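# Push the bottle upright into the row's gap

## Task

Using pushes only, never gripping the bottle between the fingers, lifting it or knocking it over, move it into the empty slot in the row. It must end up standing upright with no support. Every other item in the row must stay where it was, and no box or carton may be rotated beyond a small amount. If the result only holds because the robot is still touching something, it does not count.

## Robot and tools

Robot: one arm with six joints and a two-finger gripper. From base to hand the joints are waist, shoulder, elbow, forearm roll, wrist pitch and wrist roll. Their ranges in rad are: waist -6.283 to 6.283, shoulder -2.304 to 2.304, elbow -4.224 to 0.061, forearm roll -6.283 to 6.283, wrist pitch -2.164 to 2.164, wrist roll -6.283 to 6.283. The elbow cannot quite straighten fully.

Scene frame: the origin lies on the table surface directly beneath the arm's base. +z is up. Looking along +x, +y is to the left. The base itself may sit slightly tilted. Gripper frame: the fingers extend along the gripper's +z axis and separate along its y axis. end_effector_position is the spot between the pads of the closed fingers, about 2 cm short of the fingertips. Closing the fingers pushes the tips roughly 10 mm further along gripper +z.

execute_actions takes "actions", a list holding zero or one item, and an optional boolean "pictures".
- An empty list only reads the state and includes camera images.
- A motion item is {"rows": [...], "steps": n}. rows holds 1 to 15 rows. steps is 3 to 15 and defaults to 15. Each step lasts 1/30 s, each row covers one step, and the final row repeats to fill any remaining steps.
- Each row has 8 numbers: x, y, z, qw, qx, qy, qz, opening. This is an absolute target pose in the scene frame: position in metres, then a unit quaternion with w first. opening runs from -1 (closed) to +1 (fully open, 0.084 m). It is not an offset.
- Put the desired quaternion in every row. The quaternion reported in a result may have drifted.
- A call is rejected, and nothing moves, if the target lies more than 0.6 m from the last reported position along any of the gripper's axes.
- A wait item is {"steps": n} with n up to 300. It counts from the previous result, so your thinking time is included.

Per-step clipping: on every step the commanded pose is limited to 70 mm and 16 degrees away from the measured pose. Inverse kinematics then favours position over orientation. A result is captured 3 steps before the action ends. Those last steps run while you compose your next reply. Once an action is over, the arm moves only as far as the last clipped pose, not the full target. Read the pose in the result and command the remainder next time. A "Hand target" line, when present, shows where the controller is currently heading.

move takes "target" and "speed".
- target is a single 8-number row, laid out and framed exactly as above: an absolute pose.
- speed is in m/s, from 0.002 to 0.5, default 0.25. Rotation is capped at twice that value in rad/s.
- The path is a straight line lasting 0.5 to 10 s. A longer path halts at 10 s, short of the target. The opening is applied at the start.
- The path ignores obstacles. The hand trails the path, may wander off it, and can exceed the speed, especially with the arm stretched out.
- The result includes a "move:" line giving the ending (done, off_target, moving, held, fault) and the distance from target. limits=paced means the sent pose was clipped. limits=held means a clearance check blocked steps, after which the arm may jump much faster than requested.

wait takes "seconds" (0 to 10). It sends nothing new and returns a state result.

zoom_image takes "camera" (cam_high, cam_low or cam_wrist) and "region" [x0, y0, x1, y1]. These are pixel coordinates with the origin at the top-left of that camera's latest 504x504 image. The region may be at most 504 by 504.

finished_scene takes "scene" (an integer). Answering without any tool call ends the session.

Result contents:
- The hand's pose and linear and angular velocity in the scene frame. The printed position can be off, more so at long reach.
- grip_measured: the finger opening on the command scale.
- Joint positions.
- Joint torques. These are raw drive outputs with per-joint offsets and noise, not contact forces.
- "pose unreachable" and HELD marks: the clearance check changed or blocked a step. The mounting post counts as part of the arm for this check.
- MOTOR HOT appears from 65 °C. At 80 °C the brakes engage until the motors cool (OVER-TEMPERATURE FAULT).
- TORQUE FAULT: a joint reached its load limit. The arm backs that joint off slightly, freezes for 10 s and drops the rest of the call.
- Load limits in N m: waist 53.4, shoulder 53.4, elbow 44.5, forearm roll 24, wrist pitch 16.9, wrist roll 16.9.

Cameras: cam_high, cam_low and cam_wrist, each 504x504, with the given calibration. Real poses may differ by a couple of degrees and some millimetres.

How to do it:
- Approach the bottle from the side opposite the gap, low on its body but above the table.
- Nudge it with the closed fingers or the gripper's flat side. Never let it sit between open fingers.
- Use slow speeds on contact. Faster contact strikes harder, and a target set far beyond the contact point presses harder.
- Avoid shoving neighbouring boxes or cartons, tipping the bottle, or pushing anything off the table edge.
- Loose objects may occasionally be jostled by outside pushes, so recheck with images.
- Before finishing, move the gripper clear so the bottle stands unaided. The simulation keeps running while you think.

Each tool is called after "Request:" as name(argument=value, ...) on one line, values as JSON.

## Session

Request:
execute_actions(actions=[])

Scene clock: 0.00 s of 4500.00 s.
end_effector_position=(+0.3553, +0.4736, +0.3830) grip_measured=+1.00 end_effector_quat_wxyz=(-0.076, +0.319, +0.909, -0.257) end_effector_velocity=(-0.000, -0.000, -0.001) end_effector_angular_velocity=(-0.002, +0.001, -0.001)
Joint positions: [ 0.834 -0.708 -1.556 -0.058 -1.293 -1.428  0.084]
Joint velocities: [-0.    -0.001  0.001  0.    -0.     0.001 -0.   ]
Joint torques (N m, as the arm reports them, + toward a larger angle): no reading
Hand target: +0.355, +0.474, +0.383; -0.076, +0.319, +0.909, -0.257

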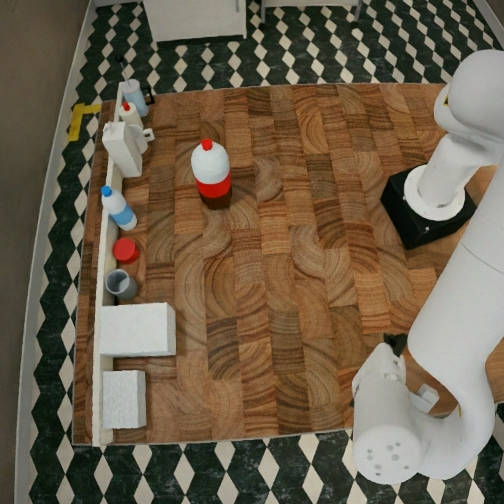

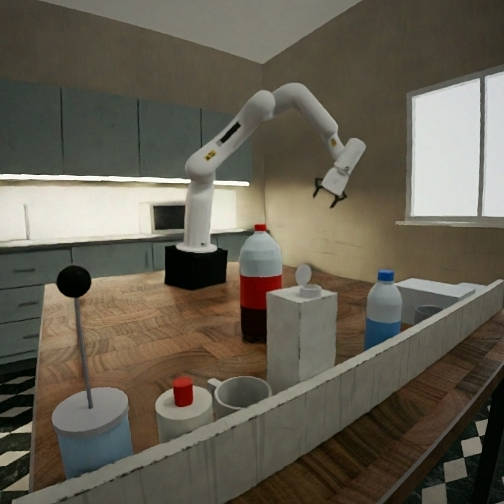

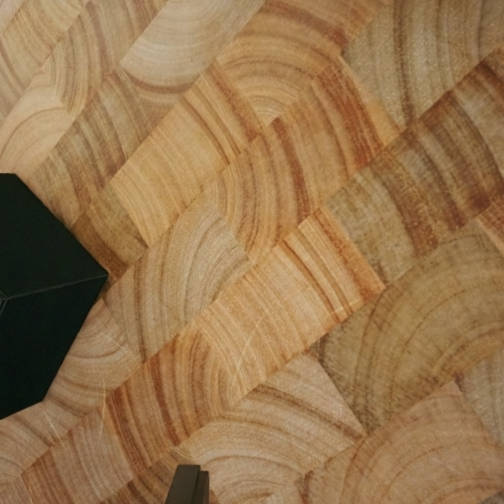

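Request:
move(target=[0.5,-0.117,0.15,0.383,0,0.924,0,-1])

Request:
move(target=[0.56,-0.125,0.05,0.383,0,0.924,0,-1], speed=0.1)

Request:
move(target=[0.74,-0.150,0.05,0.383,0,0.924,0,-1], speed=0.05)

Scene clock: 3.40 s of 4500.00 s.
end_effector_position=(+0.4973, -0.1170, +0.1503) grip_measured=-1.00 end_effector_quat_wxyz=(+0.381, -0.001, +0.925, -0.002) end_effector_velocity=(+0.001, -0.002, -0.000) end_effector_angular_velocity=(+0.001, -0.003, +0.003)
Joint positions: [-0.535 -0.795 -0.564 -3.495 -1.124 -0.064  0.   ]
Joint velocities: [-0.008 -0.003 -0.004 -0.01  -0.001 -0.001  0.   ]
Joint torques (N m, as the arm reports them, + toward a larger angle): [ 4.29 47.39 -0.6   1.06 -0.85  0.55]
Hand target: +0.497, -0.117, +0.150; +0.381, -0.001, +0.925, -0.002
Off the commanded pose: 0.003 m, 0 deg.
Kept back: nothing.
move: done
camera_calibration (this result's frames):
cam_wrist: T_world_to_cam=[[0.0138974, 0.99966, -0.0220578, 0.152191], [0.706643, 0.00578839, 0.707546, -0.39222], [0.707434, -0.0254201, -0.706323, -0.120431], [0, 0, 0, 1]] pos_world=[0.360242, -0.15293, 0.195807]

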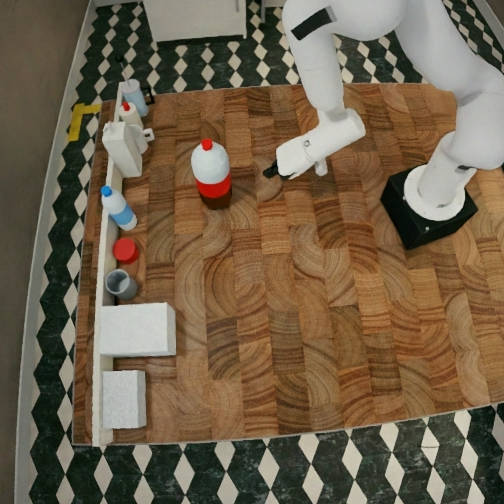

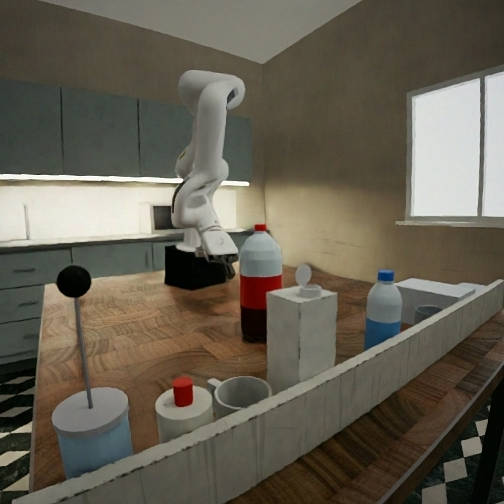

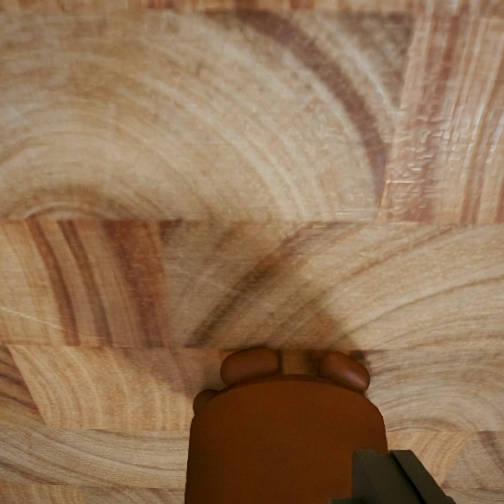

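Scene clock: 4.93 s of 4500.00 s.
end_effector_position=(+0.5603, -0.1254, +0.0504) grip_measured=-1.00 end_effector_quat_wxyz=(+0.383, +0.000, +0.924, -0.000) end_effector_velocity=(+0.000, +0.000, -0.002) end_effector_angular_velocity=(+0.001, +0.001, -0.000)
Joint positions: [-0.479 -1.09  -0.869 -3.452 -1.122 -0.041  0.   ]
Joint velocities: [ 0.    -0.004 -0.003 -0.     0.     0.001  0.   ]
Joint torques (N m, as the arm reports them, + toward a larger angle): [ 2.5  53.49 -0.73  1.37 -0.84  0.65]
Hand target: +0.560, -0.125, +0.050; +0.383, +0.000, +0.924, -0.000
Off the commanded pose: 0.001 m, 0 deg.
Kept back: nothing.
move: done
camera_calibration (this result's frames):
cam_wrist: T_world_to_cam=[[0.0143959, 0.999756, -0.0167766, 0.157], [0.703847, 0.00178518, 0.71035, -0.365077], [0.710206, -0.0220342, -0.703649, -0.237088], [0, 0, 0, 1]] pos_world=[0.42308, -0.161534, 0.0951394]

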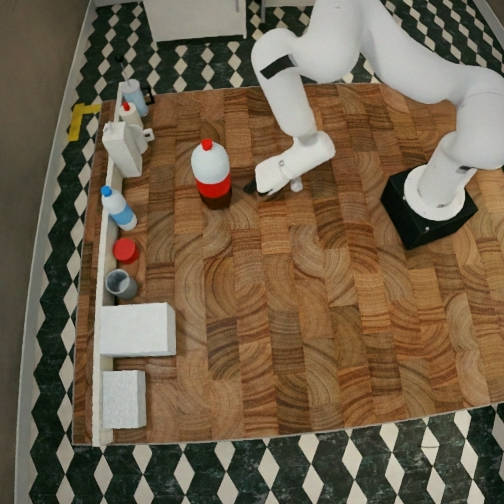

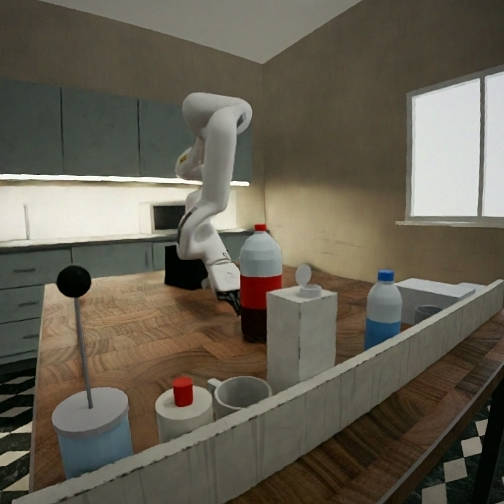

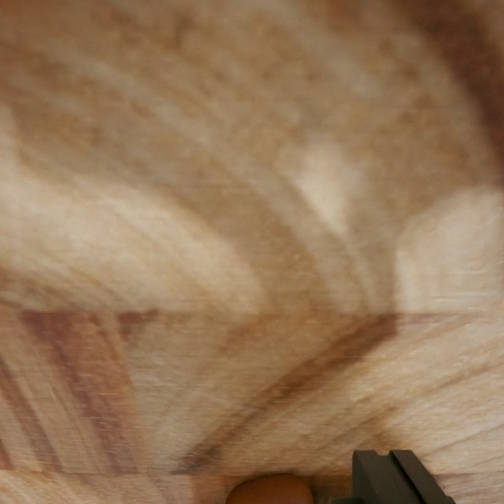

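Scene clock: 8.87 s of 4500.00 s.
end_effector_position=(+0.7398, -0.1507, +0.0502) grip_measured=-1.00 end_effector_quat_wxyz=(+0.383, +0.000, +0.924, -0.000) end_effector_velocity=(+0.000, +0.001, -0.000) end_effector_angular_velocity=(+0.002, +0.001, -0.000)
Joint positions: [-0.422 -1.176 -1.339 -3.485 -0.759  0.112  0.   ]
Joint velocities: [ 0.001 -0.001 -0.001 -0.     0.001  0.003  0.   ]
Joint torques (N m, as the arm reports them, + toward a larger angle): [ 3.34 65.98 -7.46  0.94 -1.11  0.69]
Hand target: +0.740, -0.151, +0.050; +0.383, +0.000, +0.924, -0.000
Off the commanded pose: 0.001 m, 0 deg.
Kept back: nothing.
move: done
camera_calibration (this result's frames):
cam_wrist: T_world_to_cam=[[0.0146782, 0.999745, -0.0171315, 0.179557], [0.704076, 0.00183138, 0.710122, -0.491406], [0.709973, -0.0224852, -0.70387, -0.365177], [0, 0, 0, 1]] pos_world=[0.602617, -0.186822, 0.0949967]

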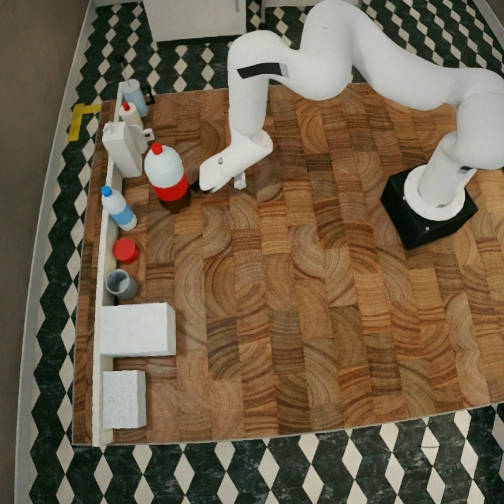

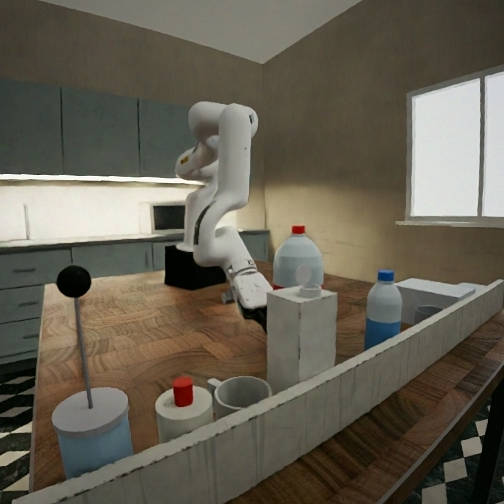

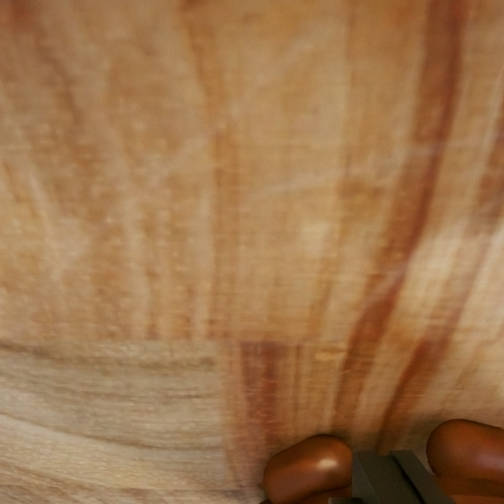

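Request:
move(target=[0.71,-0.09,0.05,0.383,0,0.924,0,-1], speed=0.1)

Request:
move(target=[0.80,-0.14,0.05,0.383,0,0.924,0,-1], speed=0.05)

Request:
move(target=[0.76,-0.172,0.05,0.383,0,0.924,0,-1], speed=0.1)

Scene clock: 10.10 s of 4500.00 s.
end_effector_position=(+0.7103, -0.0901, +0.0500) grip_measured=-1.00 end_effector_quat_wxyz=(+0.383, +0.000, +0.924, +0.000) end_effector_velocity=(+0.000, +0.001, +0.001) end_effector_angular_velocity=(-0.000, -0.002, -0.001)
Joint positions: [-0.327 -1.133 -1.208 -3.358 -0.84   0.064  0.   ]
Joint velocities: [ 0.001  0.001  0.001  0.002 -0.002 -0.     0.   ]
Joint torques (N m, as the arm reports them, + toward a larger angle): [ 3.97 61.76 -4.98  1.12 -0.87  0.62]
Hand target: +0.710, -0.090, +0.050; +0.383, +0.000, +0.924, +0.000
Off the commanded pose: 0.000 m, 0 deg.
Kept back: nothing.
move: done
camera_calibration (this result's frames):
cam_wrist: T_world_to_cam=[[0.0143733, 0.99976, -0.0165451, 0.119549], [0.703781, 0.00163861, 0.710415, -0.4704], [0.710272, -0.0218551, -0.703588, -0.343173], [0, 0, 0, 1]] pos_world=[0.573086, -0.12625, 0.0947052]

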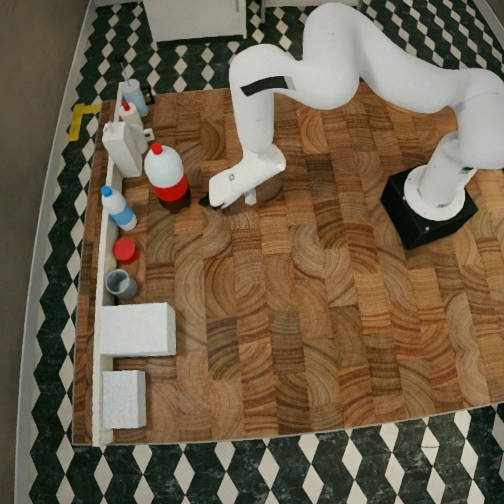

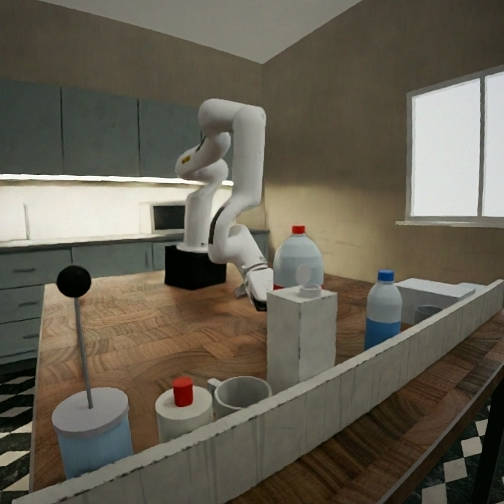

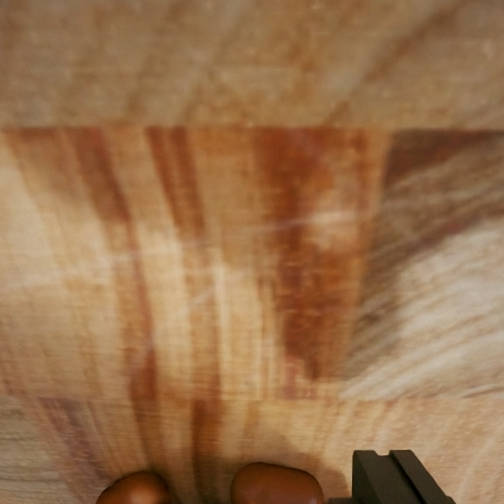

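Scene clock: 12.47 s of 4500.00 s.
end_effector_position=(+0.7999, -0.1404, +0.0502) grip_measured=-1.00 end_effector_quat_wxyz=(+0.383, +0.000, +0.924, -0.000) end_effector_velocity=(+0.001, +0.000, +0.000) end_effector_angular_velocity=(-0.001, -0.000, +0.002)
Joint positions: [-0.381 -1.236 -1.521 -3.485 -0.641  0.162  0.   ]
Joint velocities: [ 0.    -0.    -0.002 -0.001  0.002 -0.001  0.   ]
Joint torques (N m, as the arm reports them, + toward a larger angle): [ 2.7  69.9  -8.87  1.09 -1.02  0.57]
Hand target: +0.800, -0.140, +0.050; +0.383, +0.000, +0.924, -0.000
Off the commanded pose: 0.000 m, 0 deg.
Kept back: nothing.
move: done
camera_calibration (this result's frames):
cam_wrist: T_world_to_cam=[[0.0145255, 0.999749, -0.0170858, 0.168414], [0.703806, 0.00191493, 0.710389, -0.533544], [0.710243, -0.0223438, -0.703601, -0.407777], [0, 0, 0, 1]] pos_world=[0.662686, -0.176461, 0.0949894]

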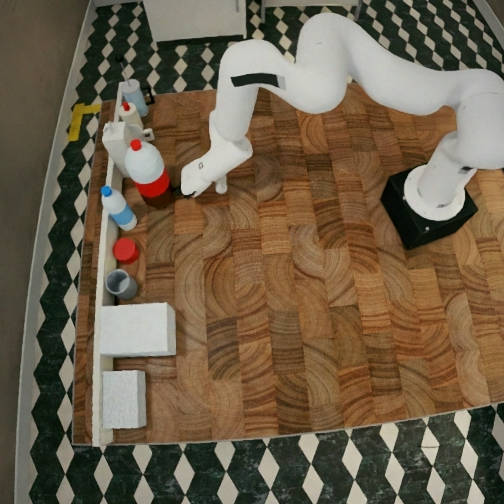

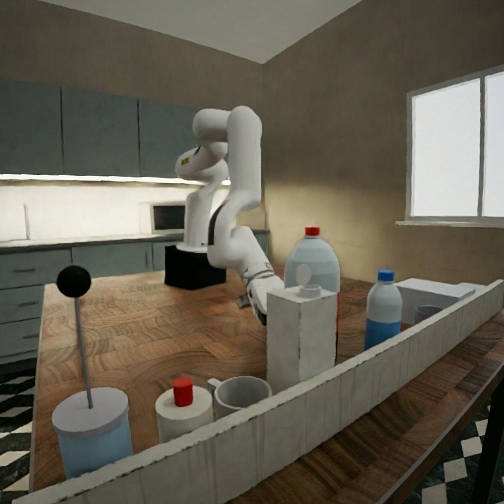

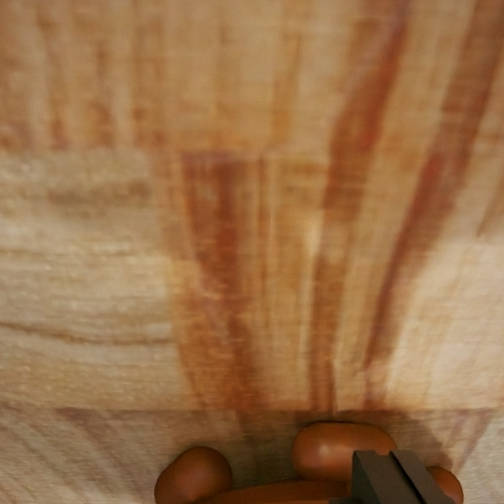

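Scene clock: 13.30 s of 4500.00 s.
end_effector_position=(+0.7601, -0.1716, +0.0501) grip_measured=-1.00 end_effector_quat_wxyz=(+0.383, -0.000, +0.924, +0.000) end_effector_velocity=(-0.000, -0.001, +0.000) end_effector_angular_velocity=(-0.001, -0.001, +0.000)
Joint positions: [-0.446 -1.205 -1.422 -3.537 -0.711  0.147  0.   ]
Joint velocities: [-0.001  0.001  0.001 -0.    -0.001 -0.002  0.   ]
Joint torques (N m, as the arm reports them, + toward a larger angle): [ 2.52 67.7  -7.42  0.93 -0.89  0.6 ]
Hand target: +0.760, -0.172, +0.050; +0.383, -0.000, +0.924, +0.000
Off the commanded pose: 0.000 m, 0 deg.
Kept back: nothing.
move: done
camera_calibration (this result's frames):
cam_wrist: T_world_to_cam=[[0.0140328, 0.999761, -0.0167668, 0.200611], [0.703775, 0.00203601, 0.71042, -0.505295], [0.710285, -0.0217692, -0.703578, -0.38028], [0, 0, 0, 1]] pos_world=[0.622906, -0.207812, 0.0947789]

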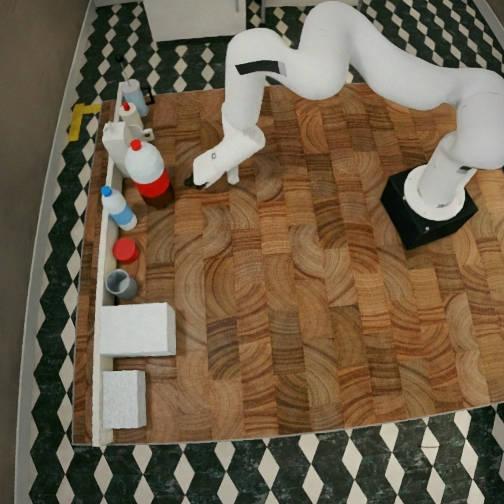

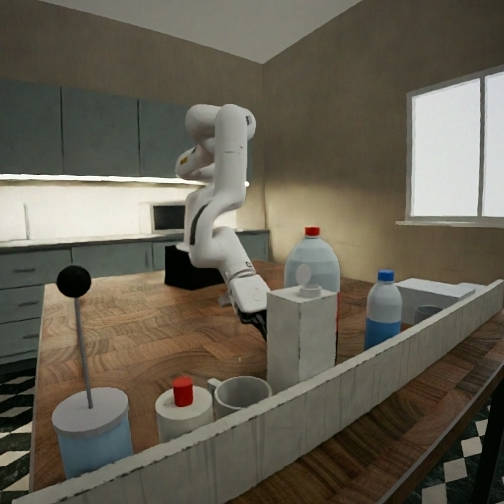

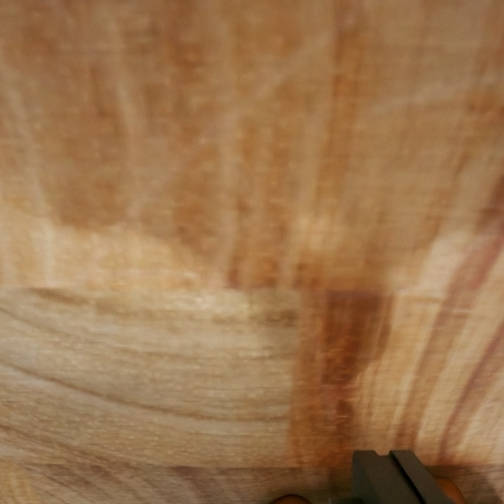

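Bottle ≈(0.87,-0.163). Continue with a slight -y bias.

Request:
move(target=[0.78,-0.15,0.05,0.383,0,0.924,0,-1], speed=0.1)

Request:
move(target=[0.885,-0.172,0.05,0.383,0,0.924,0,-1], speed=0.04)

Request:
move(target=[0.8,-0.172,0.07,0.383,0,0.924,0,-1], speed=0.1)

Scene clock: 14.30 s of 4500.00 s.
end_effector_position=(+0.7799, -0.1502, +0.0500) grip_measured=-1.00 end_effector_quat_wxyz=(+0.383, +0.000, +0.924, -0.000) end_effector_velocity=(-0.001, +0.000, -0.002) end_effector_angular_velocity=(+0.001, +0.003, -0.001)
Joint positions: [-0.404 -1.217 -1.464 -3.497 -0.679  0.151  0.   ]
Joint velocities: [ 0.001 -0.002 -0.     0.001  0.001  0.     0.   ]
Joint torques (N m, as the arm reports them, + toward a larger angle): [ 3.01 68.42 -8.14  0.91 -0.96  0.61]
Hand target: +0.780, -0.150, +0.050; +0.383, +0.000, +0.924, +0.000
Off the commanded pose: 0.000 m, 0 deg.
Kept back: nothing.
move: done
camera_calibration (this result's frames):
cam_wrist: T_world_to_cam=[[0.0144922, 0.999755, -0.0167131, 0.178581], [0.704046, 0.00166605, 0.710153, -0.519483], [0.710007, -0.0220585, -0.703849, -0.393773], [0, 0, 0, 1]] pos_world=[0.642733, -0.186358, 0.09474]

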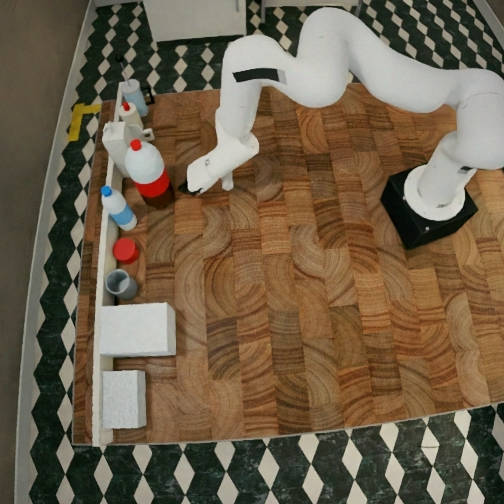

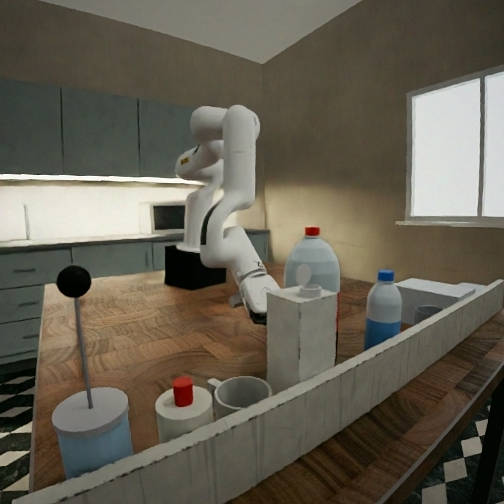

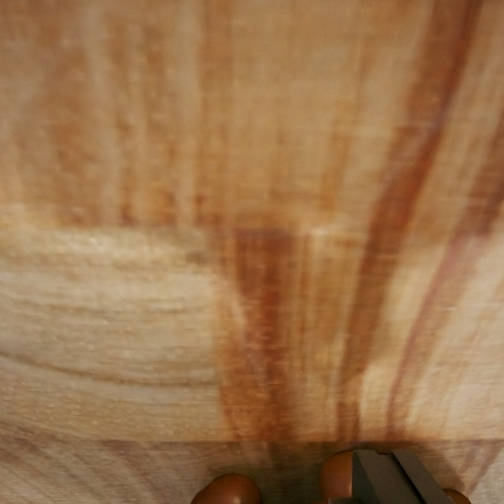

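Scene clock: 17.27 s of 4500.00 s.
end_effector_position=(+0.8851, -0.1726, +0.0503) grip_measured=-1.00 end_effector_quat_wxyz=(+0.383, +0.000, +0.924, -0.000) end_effector_velocity=(+0.000, +0.001, -0.001) end_effector_angular_velocity=(-0.000, +0.002, +0.003)
Joint positions: [-0.398 -1.389 -1.897 -3.666 -0.441  0.355  0.   ]
Joint velocities: [ 0.    -0.001 -0.002 -0.006  0.002  0.004  0.   ]
Joint torques (N m, as the arm reports them, + toward a larger angle): [  4.04  76.55 -12.21   1.07  -0.94   0.66]
Hand target: +0.885, -0.173, +0.050; +0.383, +0.000, +0.924, -0.000
Off the commanded pose: 0.001 m, 0 deg.
Kept back: nothing.
move: done
camera_calibration (this result's frames):
cam_wrist: T_world_to_cam=[[0.0148059, 0.999741, -0.0172725, 0.199115], [0.70374, 0.00185226, 0.710455, -0.593395], [0.710303, -0.0226743, -0.703531, -0.469089], [0, 0, 0, 1]] pos_world=[0.747844, -0.2086, 0.0950013]

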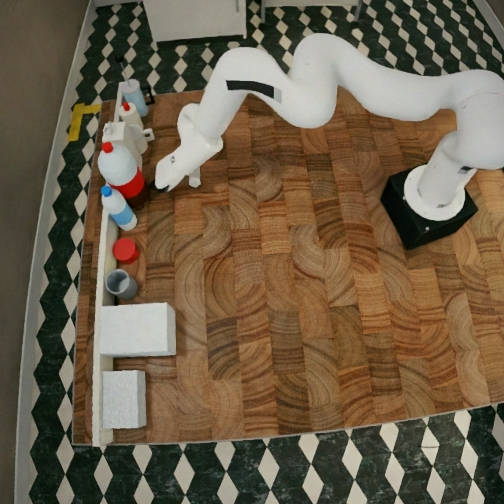

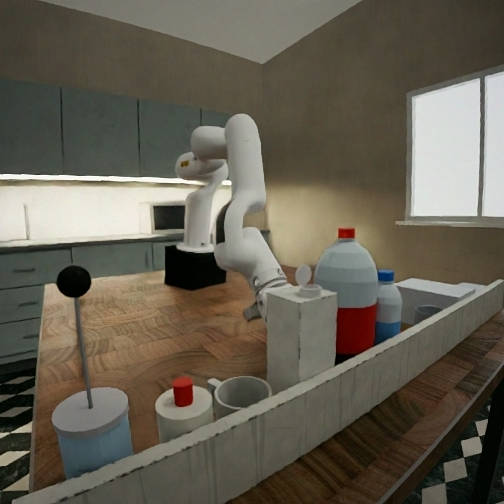

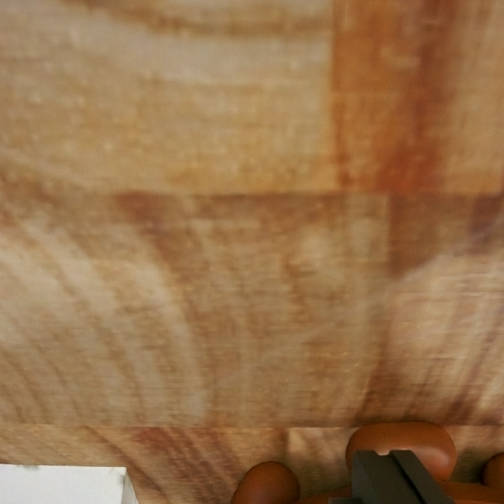

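Scene clock: 18.50 s of 4500.00 s.
end_effector_position=(+0.8000, -0.1715, +0.0698) grip_measured=-1.00 end_effector_quat_wxyz=(+0.383, -0.000, +0.924, +0.000) end_effector_velocity=(-0.002, -0.001, +0.000) end_effector_angular_velocity=(-0.001, +0.001, -0.001)
Joint positions: [-0.431 -1.205 -1.518 -3.566 -0.621  0.204  0.   ]
Joint velocities: [-0.002  0.002  0.004  0.001 -0.002 -0.003  0.   ]
Joint torques (N m, as the arm reports them, + toward a larger angle): [ 2.48 69.99 -8.29  0.88 -0.83  0.62]
Hand target: +0.800, -0.172, +0.070; +0.383, -0.000, +0.924, +0.000
Off the commanded pose: 0.001 m, 0 deg.
Kept back: nothing.
move: done
camera_calibration (this result's frames):
cam_wrist: T_world_to_cam=[[0.0138222, 0.99977, -0.0163937, 0.20038], [0.703936, 0.00191436, 0.710261, -0.547533], [0.710129, -0.0213575, -0.703747, -0.394462], [0, 0, 0, 1]] pos_world=[0.662777, -0.20771, 0.114574]

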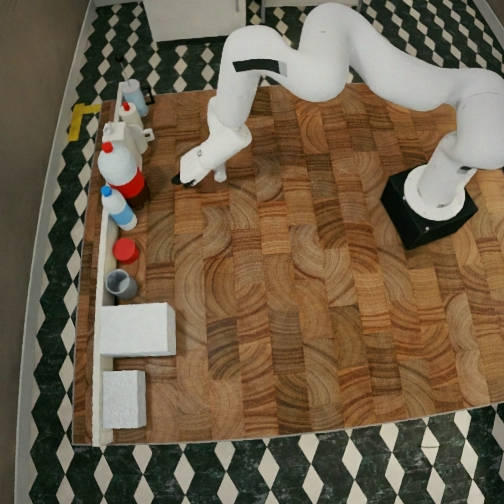

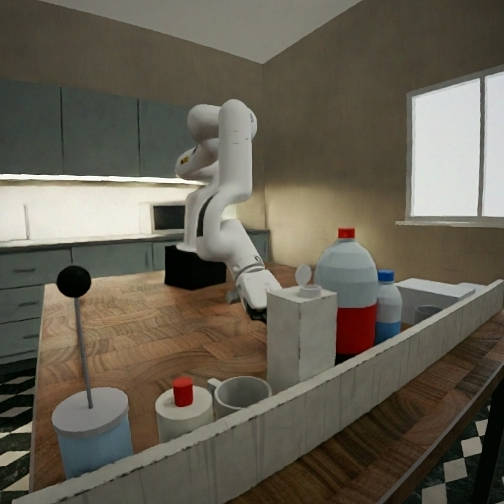

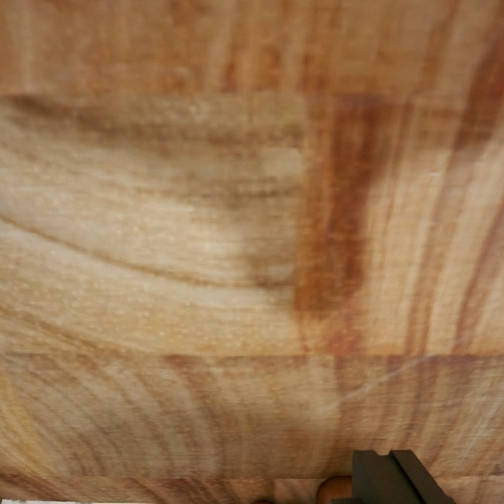

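Request:
finished_scene(scene=1)

The scene is finished: the task was done.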